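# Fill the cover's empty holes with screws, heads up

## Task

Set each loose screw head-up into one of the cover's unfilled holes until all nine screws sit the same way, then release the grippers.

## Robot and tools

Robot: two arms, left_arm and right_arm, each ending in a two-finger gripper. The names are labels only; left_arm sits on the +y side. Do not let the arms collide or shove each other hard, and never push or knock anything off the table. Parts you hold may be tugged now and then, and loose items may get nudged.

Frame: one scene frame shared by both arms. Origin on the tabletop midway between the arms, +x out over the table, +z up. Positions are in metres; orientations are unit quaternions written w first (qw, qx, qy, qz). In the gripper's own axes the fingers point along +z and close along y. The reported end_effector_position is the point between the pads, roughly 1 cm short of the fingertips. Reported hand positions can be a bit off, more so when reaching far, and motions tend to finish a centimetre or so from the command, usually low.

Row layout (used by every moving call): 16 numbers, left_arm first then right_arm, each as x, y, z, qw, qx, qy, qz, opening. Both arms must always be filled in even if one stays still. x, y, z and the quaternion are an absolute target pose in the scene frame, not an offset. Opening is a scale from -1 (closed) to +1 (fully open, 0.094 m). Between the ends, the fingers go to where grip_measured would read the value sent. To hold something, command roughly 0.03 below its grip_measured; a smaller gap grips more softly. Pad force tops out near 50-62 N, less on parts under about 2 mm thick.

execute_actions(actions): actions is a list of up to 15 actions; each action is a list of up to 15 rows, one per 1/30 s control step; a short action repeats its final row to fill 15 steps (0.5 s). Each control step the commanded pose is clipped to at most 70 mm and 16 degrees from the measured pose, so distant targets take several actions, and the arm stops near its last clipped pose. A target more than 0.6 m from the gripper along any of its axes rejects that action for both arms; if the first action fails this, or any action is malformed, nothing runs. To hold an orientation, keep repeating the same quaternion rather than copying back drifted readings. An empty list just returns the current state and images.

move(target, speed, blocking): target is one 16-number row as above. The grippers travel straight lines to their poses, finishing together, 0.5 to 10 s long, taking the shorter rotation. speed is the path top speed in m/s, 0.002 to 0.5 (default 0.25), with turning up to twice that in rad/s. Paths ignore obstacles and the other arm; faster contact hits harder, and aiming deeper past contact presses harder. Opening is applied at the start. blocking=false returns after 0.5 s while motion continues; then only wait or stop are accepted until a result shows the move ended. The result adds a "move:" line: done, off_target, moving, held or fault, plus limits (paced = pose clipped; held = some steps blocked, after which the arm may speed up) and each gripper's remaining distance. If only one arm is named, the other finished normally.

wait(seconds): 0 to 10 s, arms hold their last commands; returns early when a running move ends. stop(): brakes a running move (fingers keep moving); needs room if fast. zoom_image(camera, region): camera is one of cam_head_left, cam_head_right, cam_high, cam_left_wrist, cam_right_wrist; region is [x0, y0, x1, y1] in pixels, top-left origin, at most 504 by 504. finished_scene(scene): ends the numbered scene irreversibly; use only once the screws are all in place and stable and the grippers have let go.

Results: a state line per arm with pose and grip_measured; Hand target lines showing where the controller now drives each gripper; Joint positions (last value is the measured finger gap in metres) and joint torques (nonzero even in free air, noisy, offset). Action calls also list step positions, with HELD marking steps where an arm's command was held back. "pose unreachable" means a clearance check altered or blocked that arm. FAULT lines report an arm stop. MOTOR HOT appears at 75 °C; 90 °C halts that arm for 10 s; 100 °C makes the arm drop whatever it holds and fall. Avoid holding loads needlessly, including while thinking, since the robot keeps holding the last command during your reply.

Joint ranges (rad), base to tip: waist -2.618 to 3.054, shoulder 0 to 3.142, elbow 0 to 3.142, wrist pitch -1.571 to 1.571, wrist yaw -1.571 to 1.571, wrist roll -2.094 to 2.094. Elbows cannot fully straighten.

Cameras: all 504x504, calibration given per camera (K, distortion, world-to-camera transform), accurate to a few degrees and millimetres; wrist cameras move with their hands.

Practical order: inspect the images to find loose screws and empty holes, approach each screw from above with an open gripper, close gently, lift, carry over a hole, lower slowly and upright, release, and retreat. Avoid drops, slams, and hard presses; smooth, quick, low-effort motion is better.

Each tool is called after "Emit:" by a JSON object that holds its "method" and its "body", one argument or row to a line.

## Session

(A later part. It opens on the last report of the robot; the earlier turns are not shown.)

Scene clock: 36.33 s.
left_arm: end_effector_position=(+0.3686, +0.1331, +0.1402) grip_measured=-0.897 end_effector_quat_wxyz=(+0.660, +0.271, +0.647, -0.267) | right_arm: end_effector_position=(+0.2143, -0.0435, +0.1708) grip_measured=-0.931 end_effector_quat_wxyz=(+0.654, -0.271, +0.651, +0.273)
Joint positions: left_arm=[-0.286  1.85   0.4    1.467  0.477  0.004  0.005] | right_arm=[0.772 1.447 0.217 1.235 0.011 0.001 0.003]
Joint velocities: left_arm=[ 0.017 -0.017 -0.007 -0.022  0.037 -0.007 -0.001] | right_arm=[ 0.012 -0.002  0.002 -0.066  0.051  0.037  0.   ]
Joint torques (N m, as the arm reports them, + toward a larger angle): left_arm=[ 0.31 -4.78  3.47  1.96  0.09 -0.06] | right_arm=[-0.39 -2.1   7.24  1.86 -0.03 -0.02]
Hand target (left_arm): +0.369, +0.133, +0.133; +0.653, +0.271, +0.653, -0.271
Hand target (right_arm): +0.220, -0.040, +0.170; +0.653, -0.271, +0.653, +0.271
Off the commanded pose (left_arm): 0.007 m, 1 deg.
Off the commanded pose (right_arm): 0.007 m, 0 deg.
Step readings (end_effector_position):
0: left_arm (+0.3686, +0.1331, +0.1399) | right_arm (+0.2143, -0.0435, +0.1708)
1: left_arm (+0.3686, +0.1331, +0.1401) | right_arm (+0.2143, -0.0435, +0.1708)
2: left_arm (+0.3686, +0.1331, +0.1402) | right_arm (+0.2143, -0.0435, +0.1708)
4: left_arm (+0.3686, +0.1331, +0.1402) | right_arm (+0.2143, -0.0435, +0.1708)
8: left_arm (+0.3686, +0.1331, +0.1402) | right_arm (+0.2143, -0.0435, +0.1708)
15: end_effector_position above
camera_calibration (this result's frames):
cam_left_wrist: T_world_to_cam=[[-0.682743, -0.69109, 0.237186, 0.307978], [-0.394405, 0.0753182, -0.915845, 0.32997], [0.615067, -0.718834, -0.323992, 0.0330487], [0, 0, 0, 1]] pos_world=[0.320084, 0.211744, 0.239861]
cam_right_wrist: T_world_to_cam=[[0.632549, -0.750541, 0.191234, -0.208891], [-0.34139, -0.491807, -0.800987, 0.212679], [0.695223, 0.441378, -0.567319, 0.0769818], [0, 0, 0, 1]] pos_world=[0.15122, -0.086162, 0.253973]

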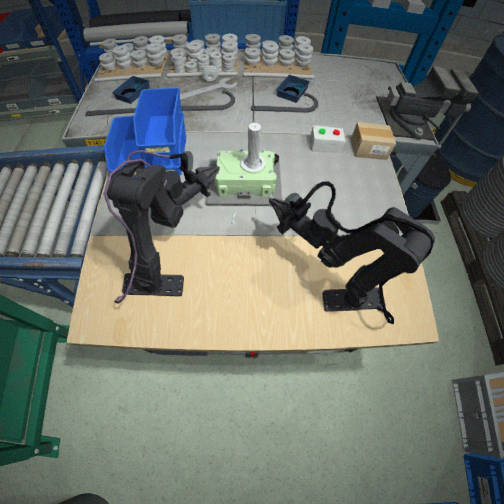

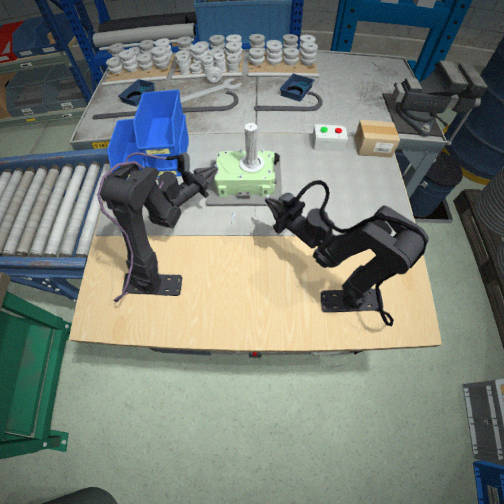

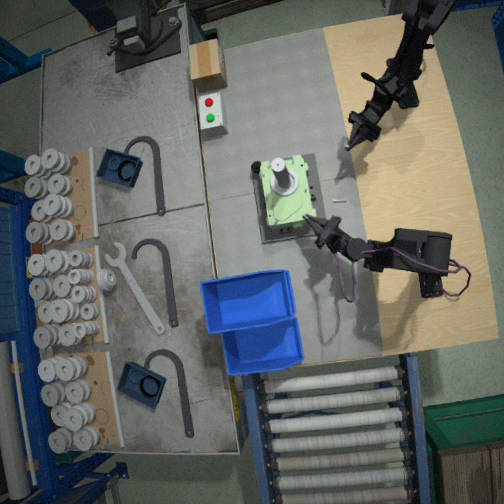

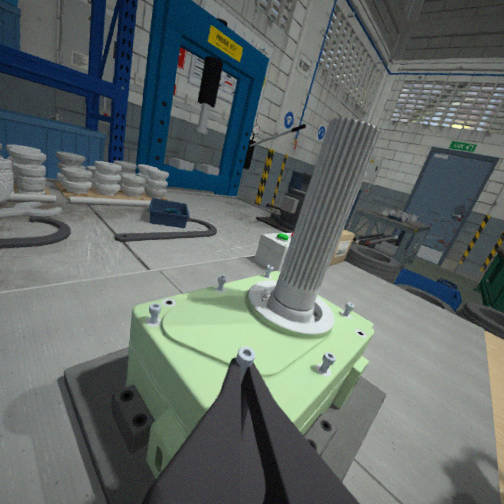

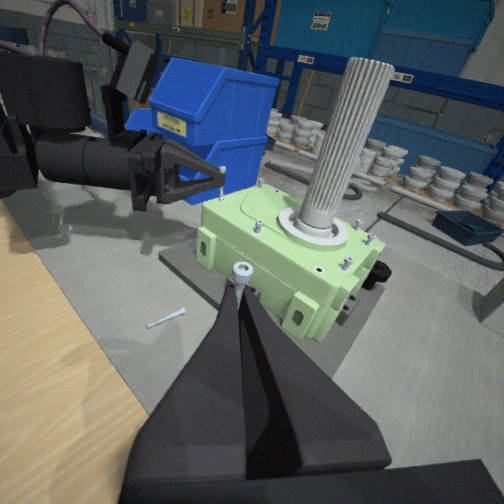

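Emit:
{"method": "execute_actions", "body": {
  "actions": [
    [[0.369,0.133,0.14,0.653,0.271,0.653,-0.271,-0.7,0.22,-0.04,0.17,0.653,-0.271,0.653,0.271,-1]]
  ]
}}

Emit:
{"method": "zoom_image", "body": {
  "camera": "cam_right_wrist",
  "region": [160,130,280,250]
}}

Scene clock: 36.97 s.
left_arm: end_effector_position=(+0.3686, +0.1331, +0.1354) grip_measured=-0.702 end_effector_quat_wxyz=(+0.653, +0.271, +0.655, -0.268) | right_arm: end_effector_position=(+0.2143, -0.0435, +0.1708) grip_measured=-0.931 end_effector_quat_wxyz=(+0.654, -0.271, +0.651, +0.273)
Joint positions: left_arm=[-0.286  1.85   0.4    1.446  0.477  0.004  0.014] | right_arm=[0.772 1.447 0.217 1.235 0.011 0.001 0.003]
Joint velocities: left_arm=[-0.017  0.012 -0.002 -0.037 -0.081  0.037  0.   ] | right_arm=[-0.007  0.002 -0.017  0.051 -0.037  0.022 -0.   ]
Joint torques (N m, as the arm reports them, + toward a larger angle): left_arm=[ 0.29 -7.69  3.75  1.75  0.09 -0.06] | right_arm=[-0.41 -2.11  7.23  1.87 -0.04 -0.02]
Hand target (left_arm): +0.369, +0.133, +0.140; +0.653, +0.271, +0.653, -0.271
Hand target (right_arm): +0.220, -0.040, +0.170; +0.653, -0.271, +0.653, +0.271
Off the commanded pose (left_arm): 0.005 m, 0 deg.
Off the commanded pose (right_arm): 0.007 m, 0 deg.
Step readings (end_effector_position):
0: left_arm (+0.3686, +0.1331, +0.1402) | right_arm (+0.2143, -0.0435, +0.1708)
1: left_arm (+0.3686, +0.1331, +0.1398) | right_arm (+0.2143, -0.0435, +0.1708)
2: left_arm (+0.3686, +0.1331, +0.1391) | right_arm (+0.2143, -0.0435, +0.1708)
4: left_arm (+0.3686, +0.1331, +0.1376) | right_arm (+0.2143, -0.0435, +0.1708)
8: left_arm (+0.3686, +0.1331, +0.1362) | right_arm (+0.2143, -0.0435, +0.1708)
15: end_effector_position above
camera_calibration (this result's frames):
cam_left_wrist: T_world_to_cam=[[-0.677902, -0.692611, 0.246453, 0.306291], [-0.412652, 0.0810513, -0.907276, 0.330388], [0.608414, -0.716743, -0.340752, 0.0359168], [0, 0, 0, 1]] pos_world=[0.322118, 0.211105, 0.236506]
cam_right_wrist: T_world_to_cam=[[0.632549, -0.750541, 0.191234, -0.208891], [-0.34139, -0.491807, -0.800987, 0.212679], [0.695223, 0.441378, -0.567319, 0.0769818], [0, 0, 0, 1]] pos_world=[0.15122, -0.086162, 0.253973]

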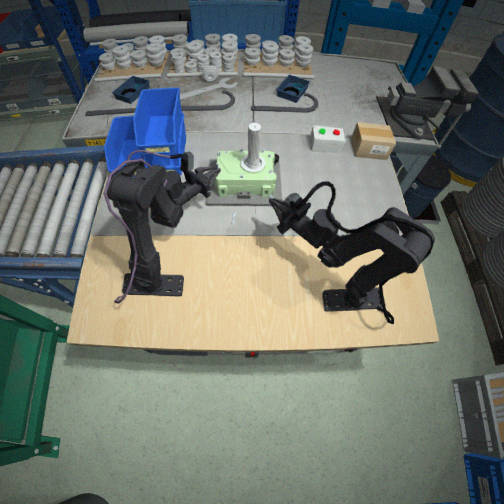

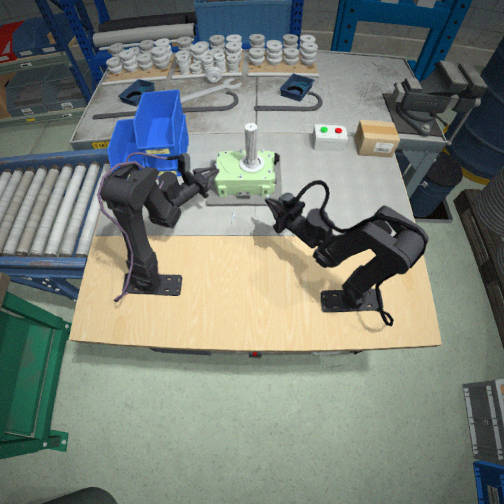

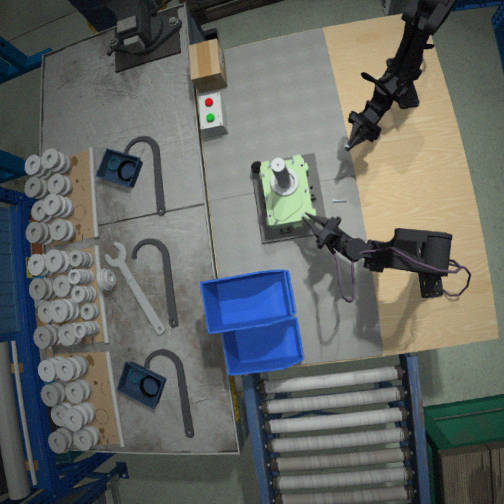

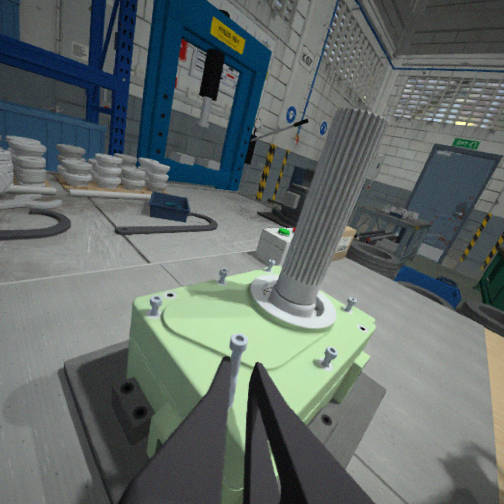

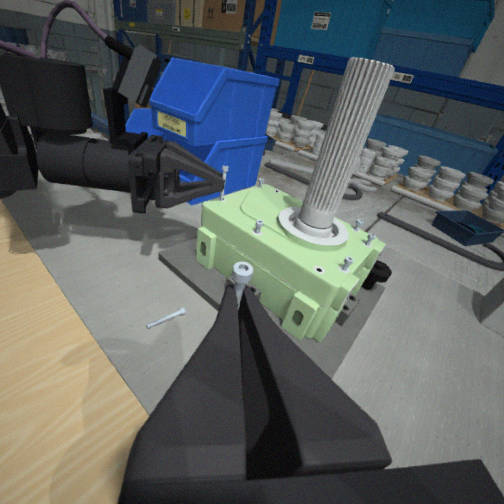

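Region (160, 130, 280, 250) of cam_right_wrist's 504x504 image, scaled by 4.200, with more detail than that image has.

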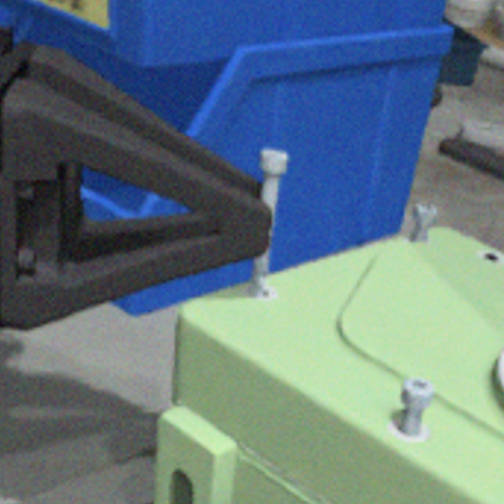

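Emit:
{"method": "execute_actions", "body": {
  "actions": [
    [[0.371,0.131,0.14,0.653,0.271,0.653,-0.271,-0.86,0.22,-0.04,0.17,0.653,-0.271,0.653,0.271,-1]]
  ]
}}

Emit:
{"method": "zoom_image", "body": {
  "camera": "cam_right_wrist",
  "region": [160,130,280,250]
}}

Scene clock: 37.63 s.
left_arm: end_effector_position=(+0.3686, +0.1331, +0.1342) grip_measured=-0.858 end_effector_quat_wxyz=(+0.651, +0.270, +0.657, -0.268) | right_arm: end_effector_position=(+0.2143, -0.0435, +0.1708) grip_measured=-0.931 end_effector_quat_wxyz=(+0.654, -0.271, +0.651, +0.273)
Joint positions: left_arm=[-0.286  1.85   0.4    1.441  0.477  0.004  0.007] | right_arm=[0.772 1.447 0.217 1.235 0.011 0.001 0.003]
Joint velocities: left_arm=[-0.002 -0.012 -0.002  0.022 -0.022  0.037  0.   ] | right_arm=[ 0.002  0.007  0.002 -0.022  0.007 -0.081  0.   ]
Joint torques (N m, as the arm reports them, + toward a larger angle): left_arm=[-0.13 -7.31  4.48  1.77  0.03 -0.06] | right_arm=[-0.37 -2.12  7.22  1.87 -0.05 -0.02]
Hand target (left_arm): +0.371, +0.131, +0.140; +0.653, +0.271, +0.653, -0.271
Hand target (right_arm): +0.220, -0.040, +0.170; +0.653, -0.271, +0.653, +0.271
Off the commanded pose (left_arm): 0.007 m, 1 deg.
Off the commanded pose (right_arm): 0.007 m, 0 deg.
Step readings (end_effector_position):
0: left_arm (+0.3686, +0.1331, +0.1353) | right_arm (+0.2143, -0.0435, +0.1708)
1: left_arm (+0.3686, +0.1331, +0.1352) | right_arm (+0.2143, -0.0435, +0.1708)
2: left_arm (+0.3686, +0.1331, +0.1350) | right_arm (+0.2143, -0.0435, +0.1708)
4: left_arm (+0.3686, +0.1331, +0.1348) | right_arm (+0.2143, -0.0435, +0.1708)
8: left_arm (+0.3686, +0.1331, +0.1344) | right_arm (+0.2143, -0.0435, +0.1708)
15: end_effector_position above
camera_calibration (this result's frames):
cam_left_wrist: T_world_to_cam=[[-0.676731, -0.692979, 0.248627, 0.305892], [-0.416939, 0.0823985, -0.905192, 0.330477], [0.606792, -0.716234, -0.344692, 0.036596], [0, 0, 0, 1]] pos_world=[0.322589, 0.210957, 0.235706]
cam_right_wrist: T_world_to_cam=[[0.632549, -0.750541, 0.191234, -0.208891], [-0.34139, -0.491807, -0.800987, 0.212679], [0.695223, 0.441378, -0.567319, 0.0769818], [0, 0, 0, 1]] pos_world=[0.15122, -0.086162, 0.253973]

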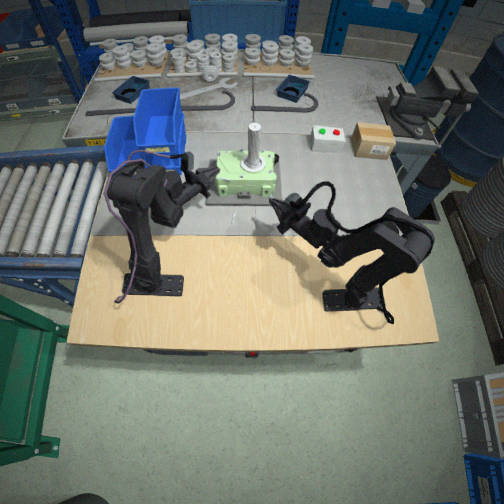

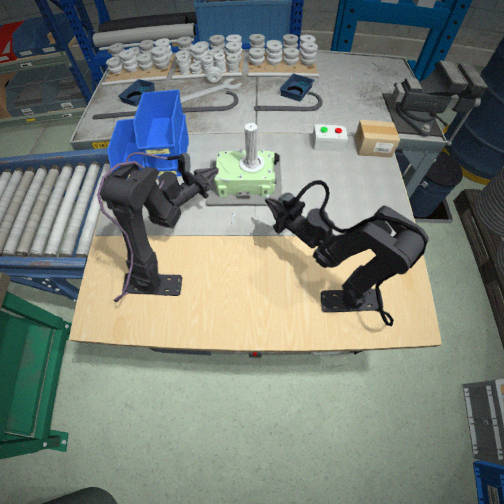

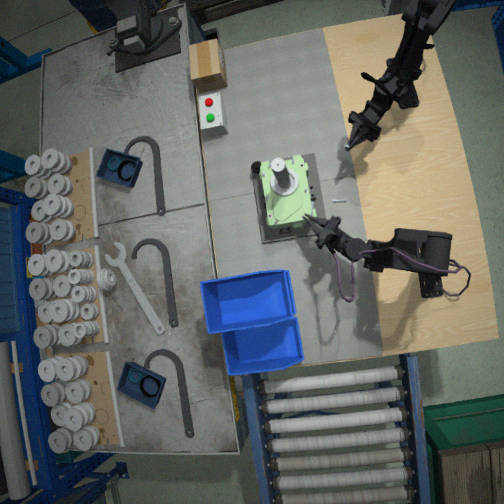

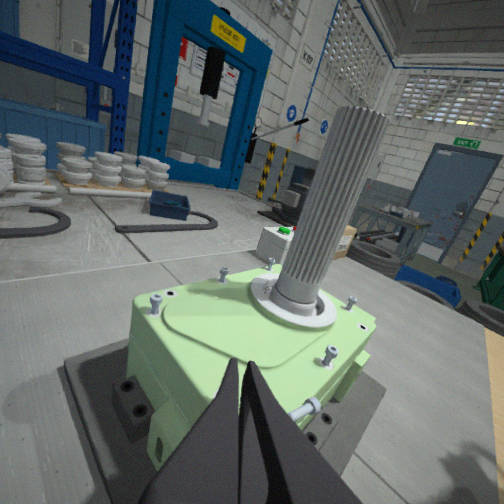

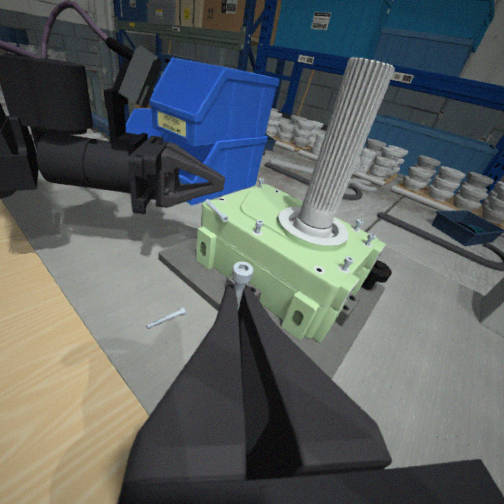

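Region (160, 130, 280, 250) of cam_right_wrist's 504x504 image, scaled by 4.200, with more detail than that image has.

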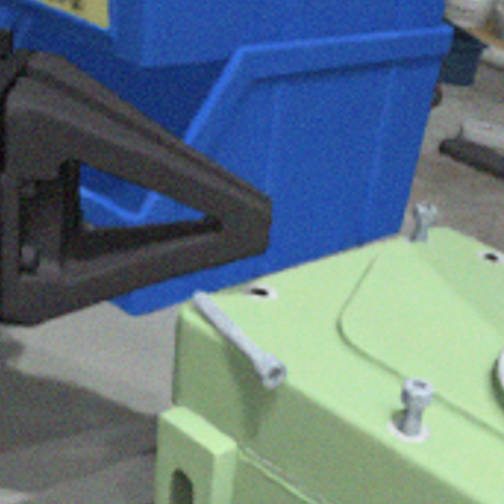

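Emit:
{"method": "move", "body": {
  "target": [0.33,0.12,0.22,0,0.707,0.707,0,0,0.22,-0.04,0.17,0.653,-0.271,0.653,0.271,-1]
}}

Emit:
{"method": "zoom_image", "body": {
  "camera": "cam_right_wrist",
  "region": [130,150,330,350]
}}

Scene clock: 41.67 s.
left_arm: end_effector_position=(+0.3321, +0.1221, +0.2092) grip_measured=-0.002 end_effector_quat_wxyz=(+0.074, +0.700, +0.710, +0.013) | right_arm: end_effector_position=(+0.2143, -0.0435, +0.1710) grip_measured=-0.931 end_effector_quat_wxyz=(+0.654, -0.271, +0.651, +0.273)
Joint positions: left_arm=[-0.549  1.962  2.095 -1.553  0.006  0.988  0.047] | right_arm=[0.772 1.447 0.217 1.236 0.011 0.001 0.003]
Joint velocities: left_arm=[-0.002 -0.007  0.002  0.007 -0.037  0.007  0.001] | right_arm=[-0.012  0.012 -0.007 -0.007 -0.037  0.037  0.   ]
Joint torques (N m, as the arm reports them, + toward a larger angle): left_arm=[-0.86 -9.64  6.97  0.4  -0.07  0.06] | right_arm=[-0.4  -2.08  7.23  1.86 -0.04 -0.01]
Hand target (left_arm): +0.330, +0.121, +0.219; +0.083, +0.706, +0.703, +0.019
Hand target (right_arm): +0.220, -0.040, +0.170; +0.653, -0.271, +0.653, +0.271
Off the commanded pose (left_arm): 0.011 m, 9 deg.
Off the commanded pose (right_arm): 0.007 m, 0 deg.
joint sent to its limit (left arm) — the command would take joint 4 (wrist pitch) past its lower limit, so that joint was sent only as far as its limit.
move: off_target (left_arm)
camera_calibration (this result's frames):
cam_left_wrist: T_world_to_cam=[[-0.957919, -0.268186, -0.102306, 0.369906], [-0.285212, 0.929448, 0.234054, -0.00153124], [0.0323175, 0.253384, -0.966826, 0.279287], [0, 0, 0, 1]] pos_world=[0.344878, 0.0298601, 0.308224]
cam_right_wrist: T_world_to_cam=[[0.632447, -0.750646, 0.191159, -0.208897], [-0.340964, -0.491368, -0.801437, 0.212835], [0.695525, 0.441688, -0.566707, 0.0769344], [0, 0, 0, 1]] pos_world=[0.151176, -0.0862081, 0.254106]

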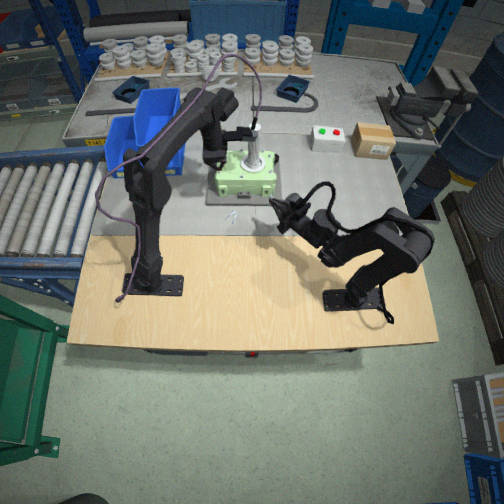

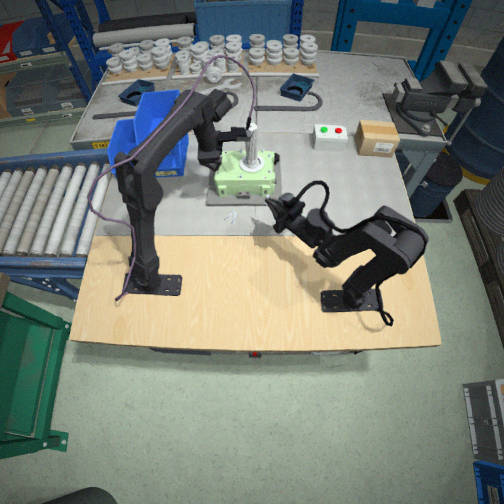

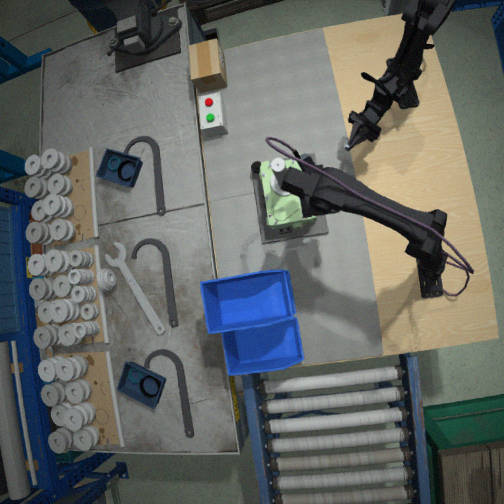

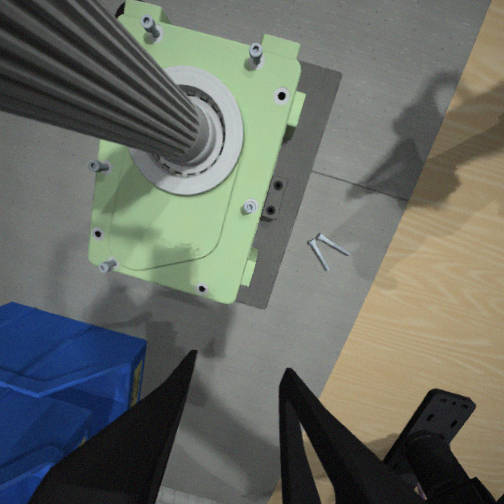

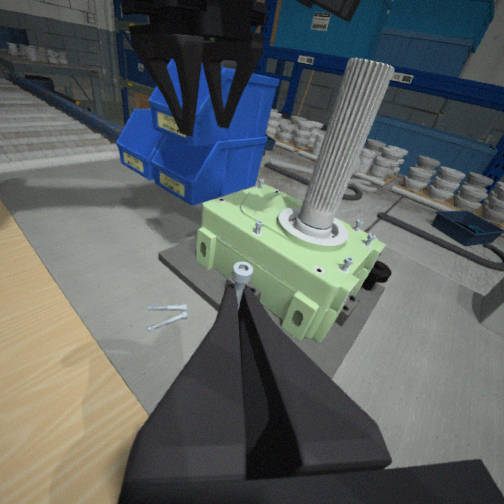

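Region (130, 150, 330, 350) of cam_right_wrist's 504x504 image, scaled by 2.520, with more detail than that image has.

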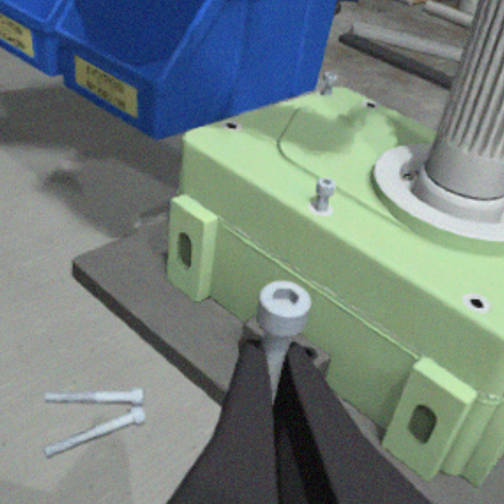

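Emit:
{"method": "move", "body": {
  "target": [0.25,0.08,0.17,0.653,0.271,0.653,-0.271,0,0.352,-0.044,0.152,0.653,-0.271,0.653,0.271,-1]
}}

Emit:
{"method": "zoom_image", "body": {
  "camera": "cam_left_wrist",
  "region": [150,150,350,350]
}}

Emit:
{"method": "zoom_image", "body": {
  "camera": "cam_head_right",
  "region": [230,160,300,230]
}}

Scene clock: 45.97 s.
left_arm: end_effector_position=(+0.2533, +0.0803, +0.1795) grip_measured=-0.002 end_effector_quat_wxyz=(+0.662, +0.267, +0.645, -0.271) | right_arm: end_effector_position=(+0.3455, -0.0453, +0.1587) grip_measured=-0.931 end_effector_quat_wxyz=(+0.660, -0.271, +0.646, +0.272)
Joint positions: left_arm=[-0.781  1.33   0.164  1.191 -0.019  0.004  0.047] | right_arm=[ 0.45   1.882  0.614  1.289 -0.31   0.001  0.003]
Joint velocities: left_arm=[ 0.022 -0.022 -0.002  0.022 -0.037 -0.066  0.001] | right_arm=[-0.027 -0.012 -0.007  0.007 -0.022 -0.051  0.001]
Joint torques (N m, as the arm reports them, + toward a larger angle): left_arm=[-1.02 -2.3   3.24  2.11 -0.14 -0.1 ] | right_arm=[-0.51 -7.17  6.79  1.66 -0.06 -0.02]
Hand target (left_arm): +0.250, +0.081, +0.170; +0.654, +0.267, +0.654, -0.271
Hand target (right_arm): +0.352, -0.045, +0.152; +0.653, -0.271, +0.653, +0.271
Off the commanded pose (left_arm): 0.010 m, 1 deg.
Off the commanded pose (right_arm): 0.009 m, 1 deg.
move: done
camera_calibration (this result's frames):
cam_left_wrist: T_world_to_cam=[[-0.682277, -0.688673, 0.245415, 0.18167], [-0.393523, 0.0630329, -0.917151, 0.325447], [0.616148, -0.722327, -0.314014, 0.0769862], [0, 0, 0, 1]] pos_world=[0.204585, 0.160207, 0.278074]
cam_right_wrist: T_world_to_cam=[[0.629107, -0.752198, 0.196017, -0.290577], [-0.329889, -0.486696, -0.808888, 0.244454], [0.703845, 0.444213, -0.554326, -0.0252613], [0, 0, 0, 1]] pos_world=[0.281227, -0.0883757, 0.240691]

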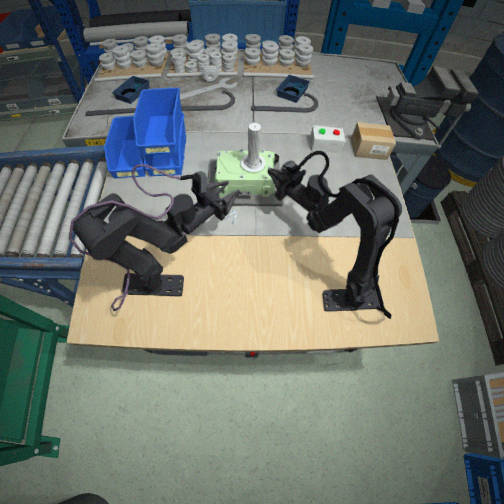

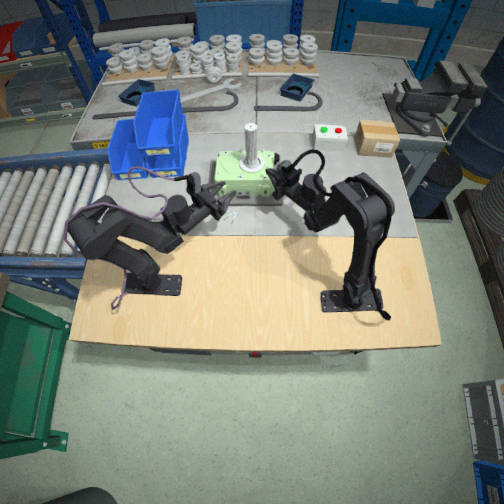

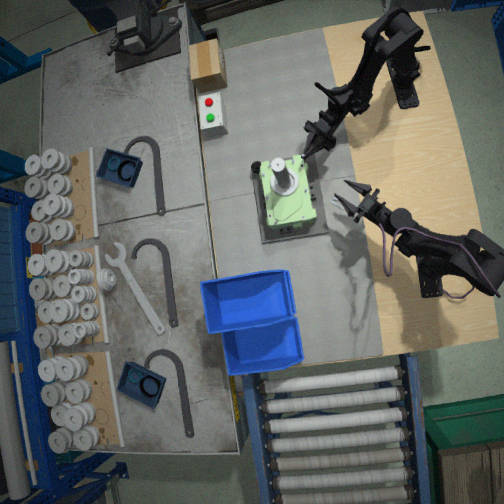

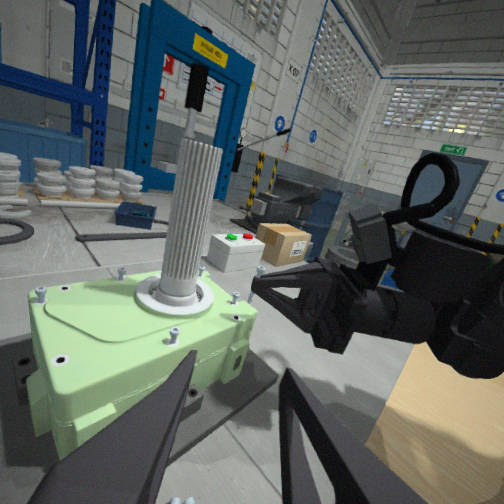

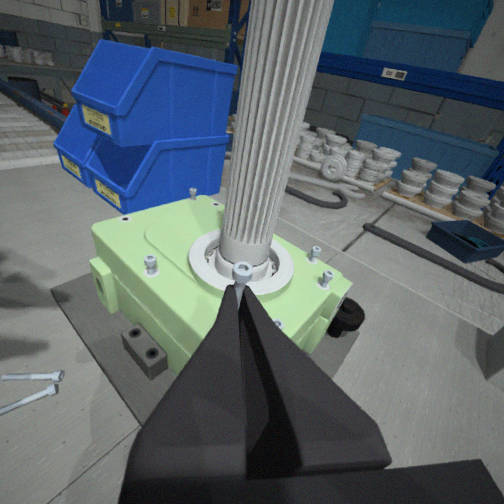

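Region (150, 150, 350, 350) of cam_left_wrist's 504x504 image, scaled by 2.520, with more detail than that image has.

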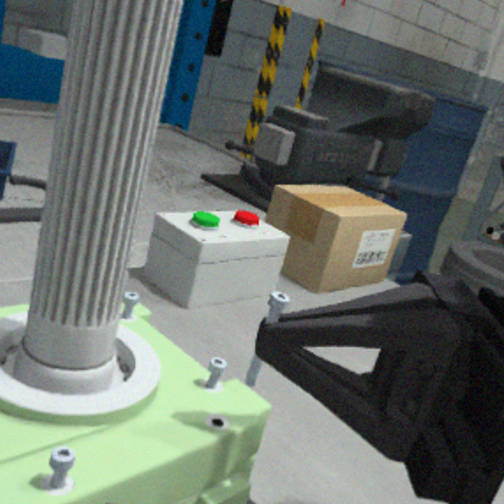

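Region (230, 160, 300, 230) of cam_head_right's 504x504 image, scaled by 7.200, with more detail than that image has.

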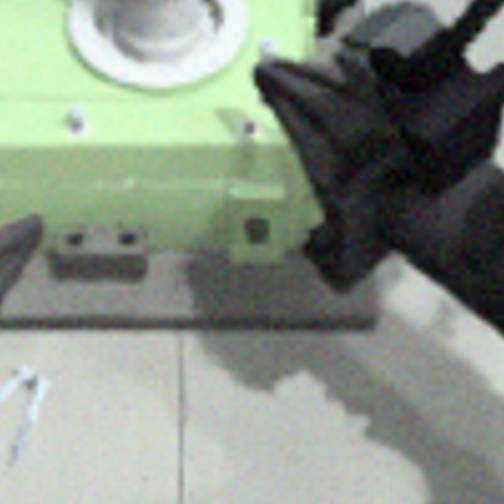

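Emit:
{"method": "move", "body": {
  "target": [0.25,0.08,0.17,0.653,0.271,0.653,-0.271,0,0.358,-0.037,0.139,0.653,-0.271,0.653,0.271,-1],
  "speed": 0.05
}}

Emit:
{"method": "zoom_image", "body": {
  "camera": "cam_left_wrist",
  "region": [190,240,290,340]
}}

Emit:
{"method": "zoom_image", "body": {
  "camera": "cam_head_right",
  "region": [240,155,290,205]
}}

Scene clock: 46.90 s.
left_arm: end_effector_position=(+0.2533, +0.0803, +0.1797) grip_measured=-0.002 end_effector_quat_wxyz=(+0.663, +0.267, +0.645, -0.271) | right_arm: end_effector_position=(+0.3541, -0.0409, +0.1404) grip_measured=-0.931 end_effector_quat_wxyz=(+0.652, -0.271, +0.654, +0.272)
Joint positions: left_arm=[-0.781  1.33   0.164  1.192 -0.019  0.004  0.047] | right_arm=[ 0.45   1.961  0.647  1.312 -0.309  0.001  0.003]
Joint velocities: left_arm=[ 0.007 -0.002 -0.022 -0.007  0.022 -0.022 -0.   ] | right_arm=[ 0.007 -0.002  0.012  0.007 -0.007  0.007  0.001]
Joint torques (N m, as the arm reports them, + toward a larger angle): left_arm=[-0.66 -2.44  3.6   2.03 -0.02 -0.05] | right_arm=[ 0.36 -7.89  6.56  1.85  0.05 -0.01]
Hand target (left_arm): +0.250, +0.080, +0.170; +0.653, +0.271, +0.653, -0.271
Hand target (right_arm): +0.358, -0.037, +0.139; +0.653, -0.271, +0.653, +0.271
Off the commanded pose (left_arm): 0.010 m, 2 deg.
Off the commanded pose (right_arm): 0.006 m, 0 deg.
move: done
camera_calibration (this result's frames):
cam_left_wrist: T_world_to_cam=[[-0.682473, -0.688471, 0.245435, 0.18163], [-0.392791, 0.0622804, -0.917517, 0.325646], [0.616398, -0.722584, -0.31293, 0.0768445], [0, 0, 0, 1]] pos_world=[0.204502, 0.160292, 0.278254]
cam_right_wrist: T_world_to_cam=[[0.632689, -0.750433, 0.191194, -0.28961], [-0.346122, -0.494886, -0.79705, 0.238352], [0.692752, 0.438108, -0.57285, -0.0370955], [0, 0, 0, 1]] pos_world=[0.29143, -0.0831244, 0.2241]

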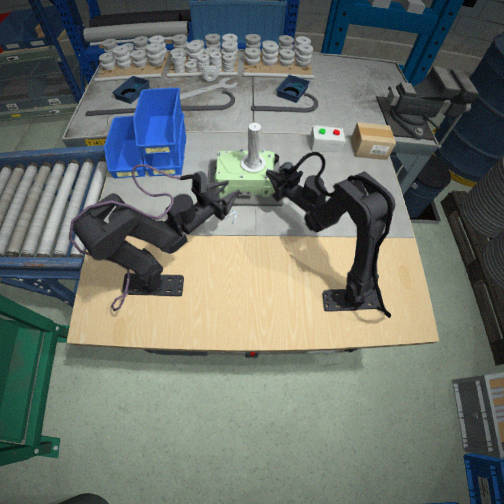

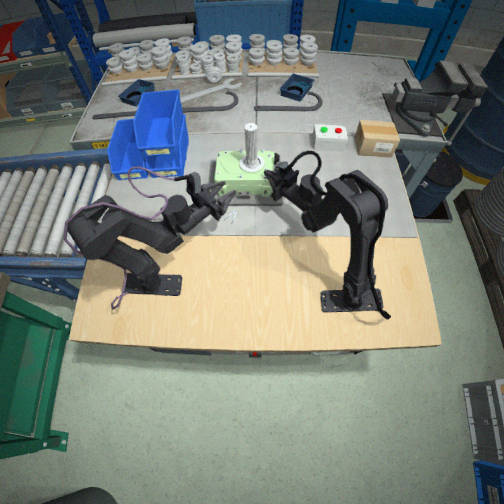

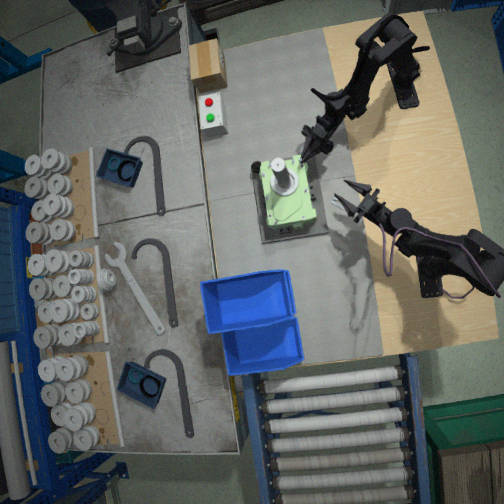

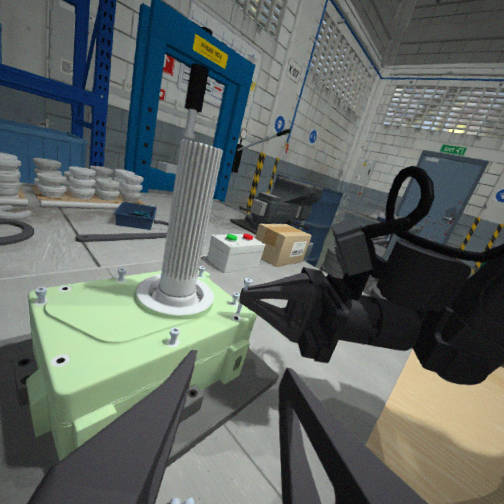

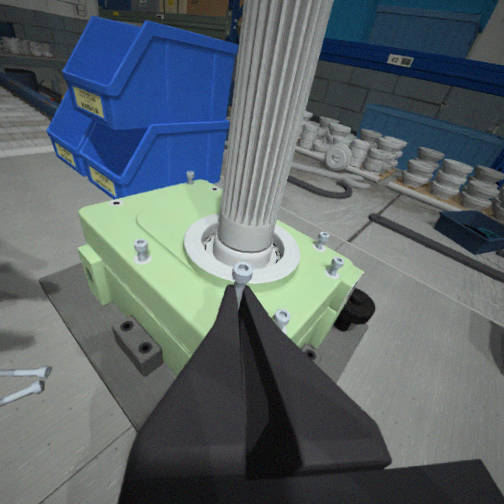

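Region (190, 240, 290, 340) of cam_left_wrist's 504x504 image, scaled by 5.040, with more detail than that image has.

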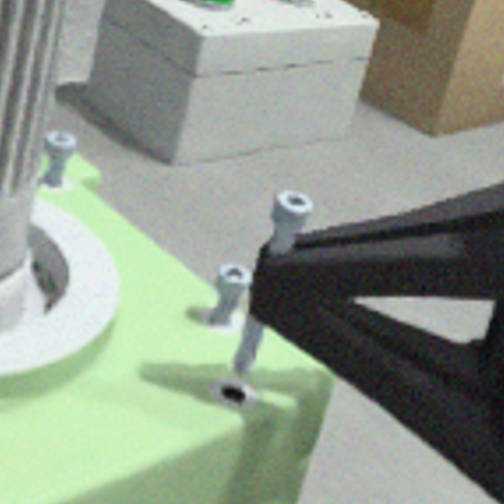

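Region (240, 155, 290, 205) of cam_head_right's 504x504 image, scaled by 10.080, with more detail than that image has.

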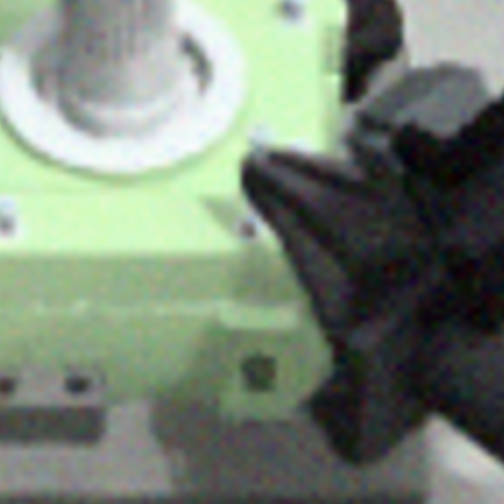

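Descend.

Emit:
{"method": "execute_actions", "body": {
  "actions": [
    [[0.25,0.08,0.17,0.653,0.271,0.653,-0.271,0,0.358,-0.037,0.131,0.653,-0.271,0.653,0.271,-1]]
  ]
}}

Emit:
{"method": "zoom_image", "body": {
  "camera": "cam_left_wrist",
  "region": [190,240,290,340]
}}

Scene clock: 47.47 s.
left_arm: end_effector_position=(+0.2533, +0.0803, +0.1797) grip_measured=-0.002 end_effector_quat_wxyz=(+0.663, +0.267, +0.645, -0.271) | right_arm: end_effector_position=(+0.3547, -0.0406, +0.1353) grip_measured=-0.931 end_effector_quat_wxyz=(+0.655, -0.271, +0.651, +0.272)
Joint positions: left_arm=[-0.781  1.33   0.164  1.192 -0.019  0.004  0.047] | right_arm=[ 0.45   1.993  0.647  1.351 -0.309  0.001  0.003]
Joint velocities: left_arm=[-0.012 -0.017  0.017 -0.007  0.037  0.007  0.001] | right_arm=[-0.012  0.007  0.002 -0.007 -0.095 -0.007 -0.001]
Joint torques (N m, as the arm reports them, + toward a larger angle): left_arm=[-0.66 -2.42  3.61  2.03 -0.03 -0.05] | right_arm=[ 0.36 -7.79  6.16  1.81  0.05 -0.02]
Hand target (left_arm): +0.250, +0.080, +0.170; +0.653, +0.271, +0.653, -0.271
Hand target (right_arm): +0.358, -0.037, +0.131; +0.653, -0.271, +0.653, +0.271
Off the commanded pose (left_arm): 0.010 m, 2 deg.
Off the commanded pose (right_arm): 0.007 m, 0 deg.
Step readings (end_effector_position):
0: left_arm (+0.2533, +0.0803, +0.1797) | right_arm (+0.3542, -0.0408, +0.1409)
1: left_arm (+0.2533, +0.0803, +0.1797) | right_arm (+0.3542, -0.0408, +0.1408)
2: left_arm (+0.2533, +0.0803, +0.1797) | right_arm (+0.3544, -0.0408, +0.1403)
4: left_arm (+0.2533, +0.0803, +0.1797) | right_arm (+0.3546, -0.0406, +0.1363)
8: left_arm (+0.2533, +0.0803, +0.1797) | right_arm (+0.3547, -0.0406, +0.1349)
15: end_effector_position above
camera_calibration (this result's frames):
cam_left_wrist: T_world_to_cam=[[-0.682473, -0.688471, 0.245435, 0.18163], [-0.392791, 0.0622804, -0.917517, 0.325646], [0.616398, -0.722584, -0.31293, 0.0768445], [0, 0, 0, 1]] pos_world=[0.204502, 0.160292, 0.278254]
cam_right_wrist: T_world_to_cam=[[0.631102, -0.751349, 0.192836, -0.288541], [-0.340898, -0.491947, -0.80111, 0.233444], [0.696778, 0.439844, -0.566602, -0.0428022], [0, 0, 0, 1]] pos_world=[0.291503, -0.083127, 0.218403]

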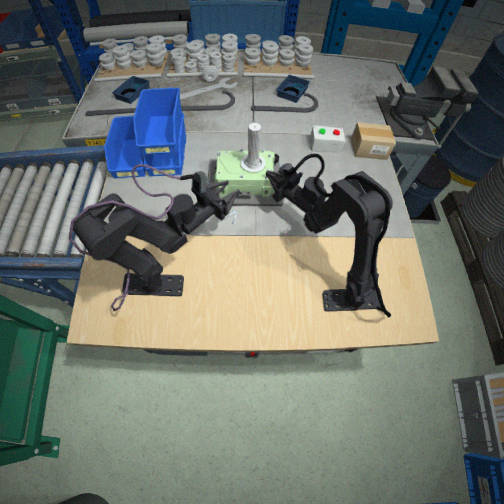

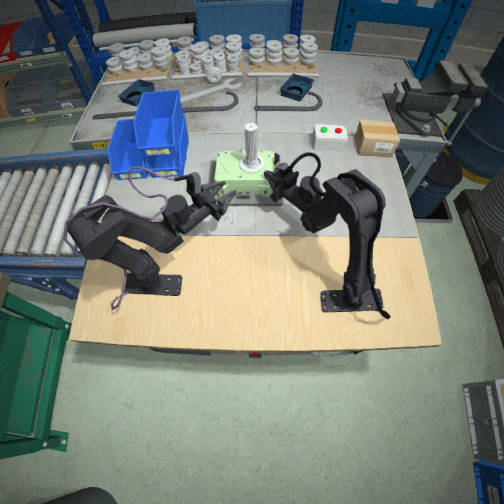

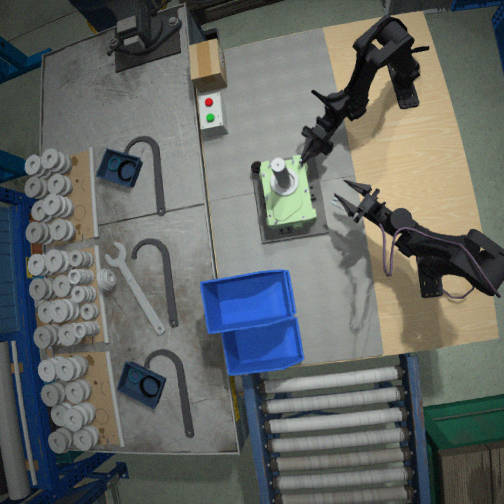

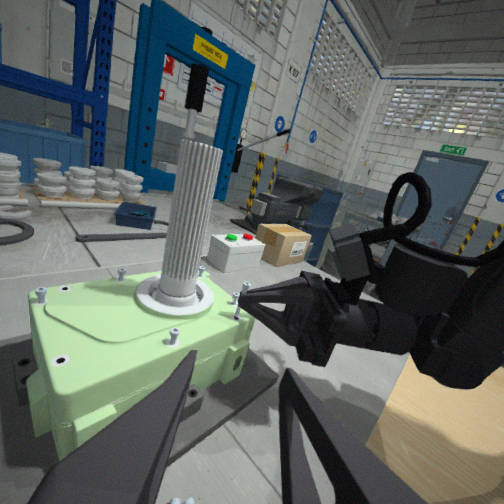

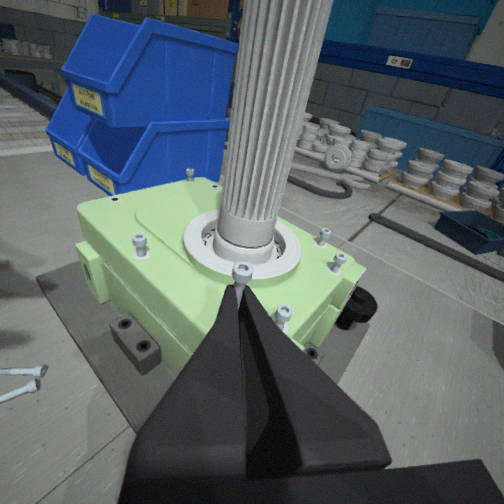

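Region (190, 240, 290, 340) of cam_left_wrist's 504x504 image, scaled by 5.040, with more detail than that image has.

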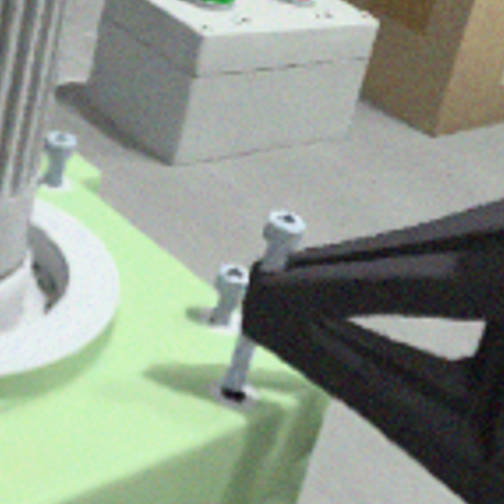

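Behind hole; slide toward camera (−x,+y).

Emit:
{"method": "execute_actions", "body": {
  "actions": [
    [[0.25,0.08,0.17,0.653,0.271,0.653,-0.271,0,0.351,-0.032,0.131,0.653,-0.271,0.653,0.271,-1]],
    [[0.25,0.08,0.17,0.653,0.271,0.653,-0.271,0,0.353,-0.036,0.124,0.653,-0.271,0.653,0.271,-1]]
  ]
}}

Emit:
{"method": "zoom_image", "body": {
  "camera": "cam_left_wrist",
  "region": [190,240,290,340]
}}

Scene clock: 48.60 s.
left_arm: end_effector_position=(+0.2533, +0.0803, +0.1797) grip_measured=-0.002 end_effector_quat_wxyz=(+0.663, +0.267, +0.645, -0.271) | right_arm: end_effector_position=(+0.3511, -0.0336, +0.1352) grip_measured=-0.931 end_effector_quat_wxyz=(+0.661, -0.271, +0.644, +0.273)
Joint positions: left_arm=[-0.781  1.33   0.164  1.192 -0.019  0.004  0.047] | right_arm=[ 0.475  2.014  0.647  1.391 -0.286  0.001  0.003]
Joint velocities: left_arm=[ 0.017  0.007 -0.012 -0.022 -0.022  0.095  0.001] | right_arm=[-0.017 -0.002  0.007  0.037  0.11  -0.022  0.001]
Joint torques (N m, as the arm reports them, + toward a larger angle): left_arm=[-0.66 -2.42  3.62  2.03 -0.03 -0.05] | right_arm=[-0.5  -7.84  4.6   1.83 -0.05 -0.02]
Hand target (left_arm): +0.250, +0.080, +0.170; +0.653, +0.271, +0.653, -0.271
Hand target (right_arm): +0.353, -0.036, +0.124; +0.653, -0.271, +0.653, +0.271
Off the commanded pose (left_arm): 0.010 m, 2 deg.
Off the commanded pose (right_arm): 0.012 m, 1 deg.
Step readings (end_effector_position; steps 1 to 15: 1st action; 16 to 30: 2nd action):
0: left_arm (+0.2533, +0.0803, +0.1797) | right_arm (+0.3547, -0.0406, +0.1354)
1: left_arm (+0.2533, +0.0803, +0.1797) | right_arm (+0.3548, -0.0404, +0.1356)
2: left_arm (+0.2533, +0.0803, +0.1797) | right_arm (+0.3543, -0.0394, +0.1359)
4: left_arm (+0.2533, +0.0803, +0.1797) | right_arm (+0.3521, -0.0359, +0.1364)
8: left_arm (+0.2533, +0.0803, +0.1797) | right_arm (+0.3503, -0.0331, +0.1370)
15: left_arm (+0.2533, +0.0803, +0.1797) | right_arm (+0.3509, -0.0337, +0.1373)
16: left_arm (+0.2533, +0.0803, +0.1797) | right_arm (+0.3510, -0.0337, +0.1374)
17: left_arm (+0.2533, +0.0803, +0.1797) | right_arm (+0.3510, -0.0337, +0.1372)
19: left_arm (+0.2533, +0.0803, +0.1797) | right_arm (+0.3511, -0.0336, +0.1348)
23: left_arm (+0.2533, +0.0803, +0.1797) | right_arm (+0.3511, -0.0336, +0.1349)
30: end_effector_position above
camera_calibration (this result's frames):
cam_left_wrist: T_world_to_cam=[[-0.682473, -0.688471, 0.245435, 0.18163], [-0.392791, 0.0622804, -0.917517, 0.325646], [0.616398, -0.722584, -0.31293, 0.0768445], [0, 0, 0, 1]] pos_world=[0.204502, 0.160292, 0.278254]
cam_right_wrist: T_world_to_cam=[[0.629008, -0.752194, 0.196351, -0.280749], [-0.32672, -0.484969, -0.811209, 0.232178], [0.70541, 0.446105, -0.550806, -0.0483872], [0, 0, 0, 1]] pos_world=[0.286584, -0.0769933, 0.216818]

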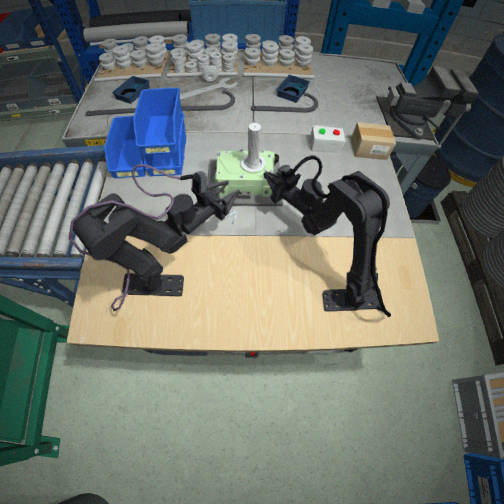

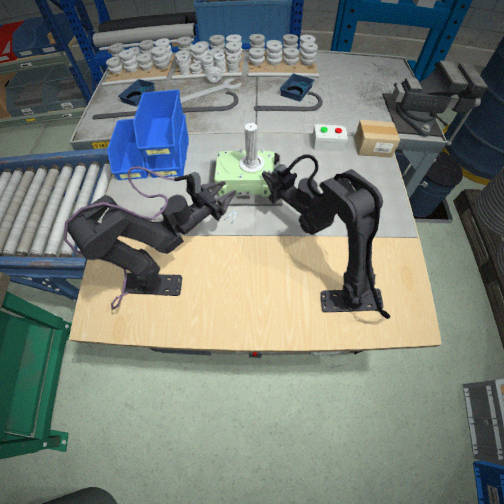

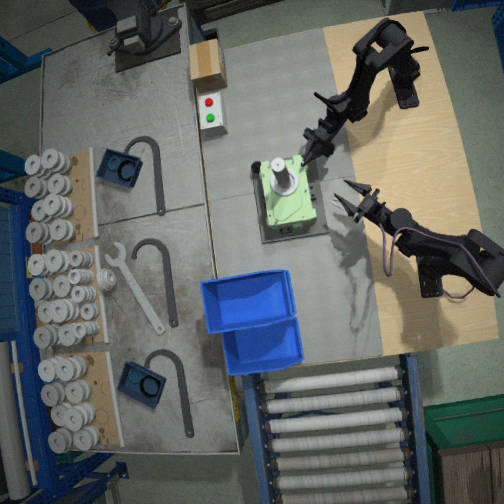

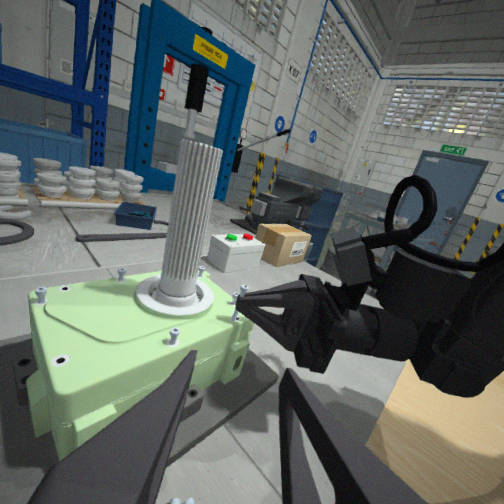

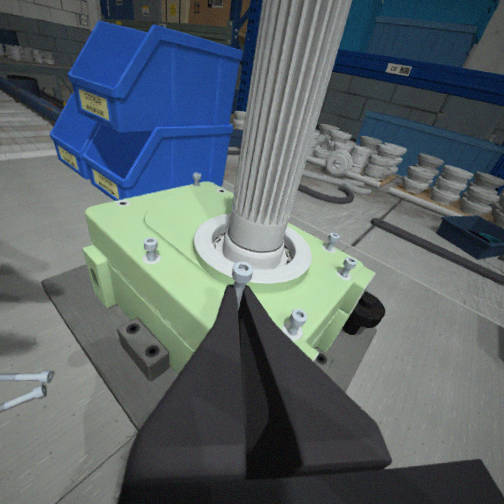

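Region (190, 240, 290, 340) of cam_left_wrist's 504x504 image, scaled by 5.040, with more detail than that image has.

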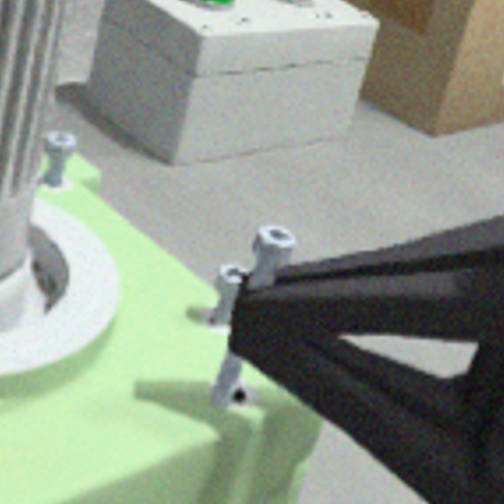

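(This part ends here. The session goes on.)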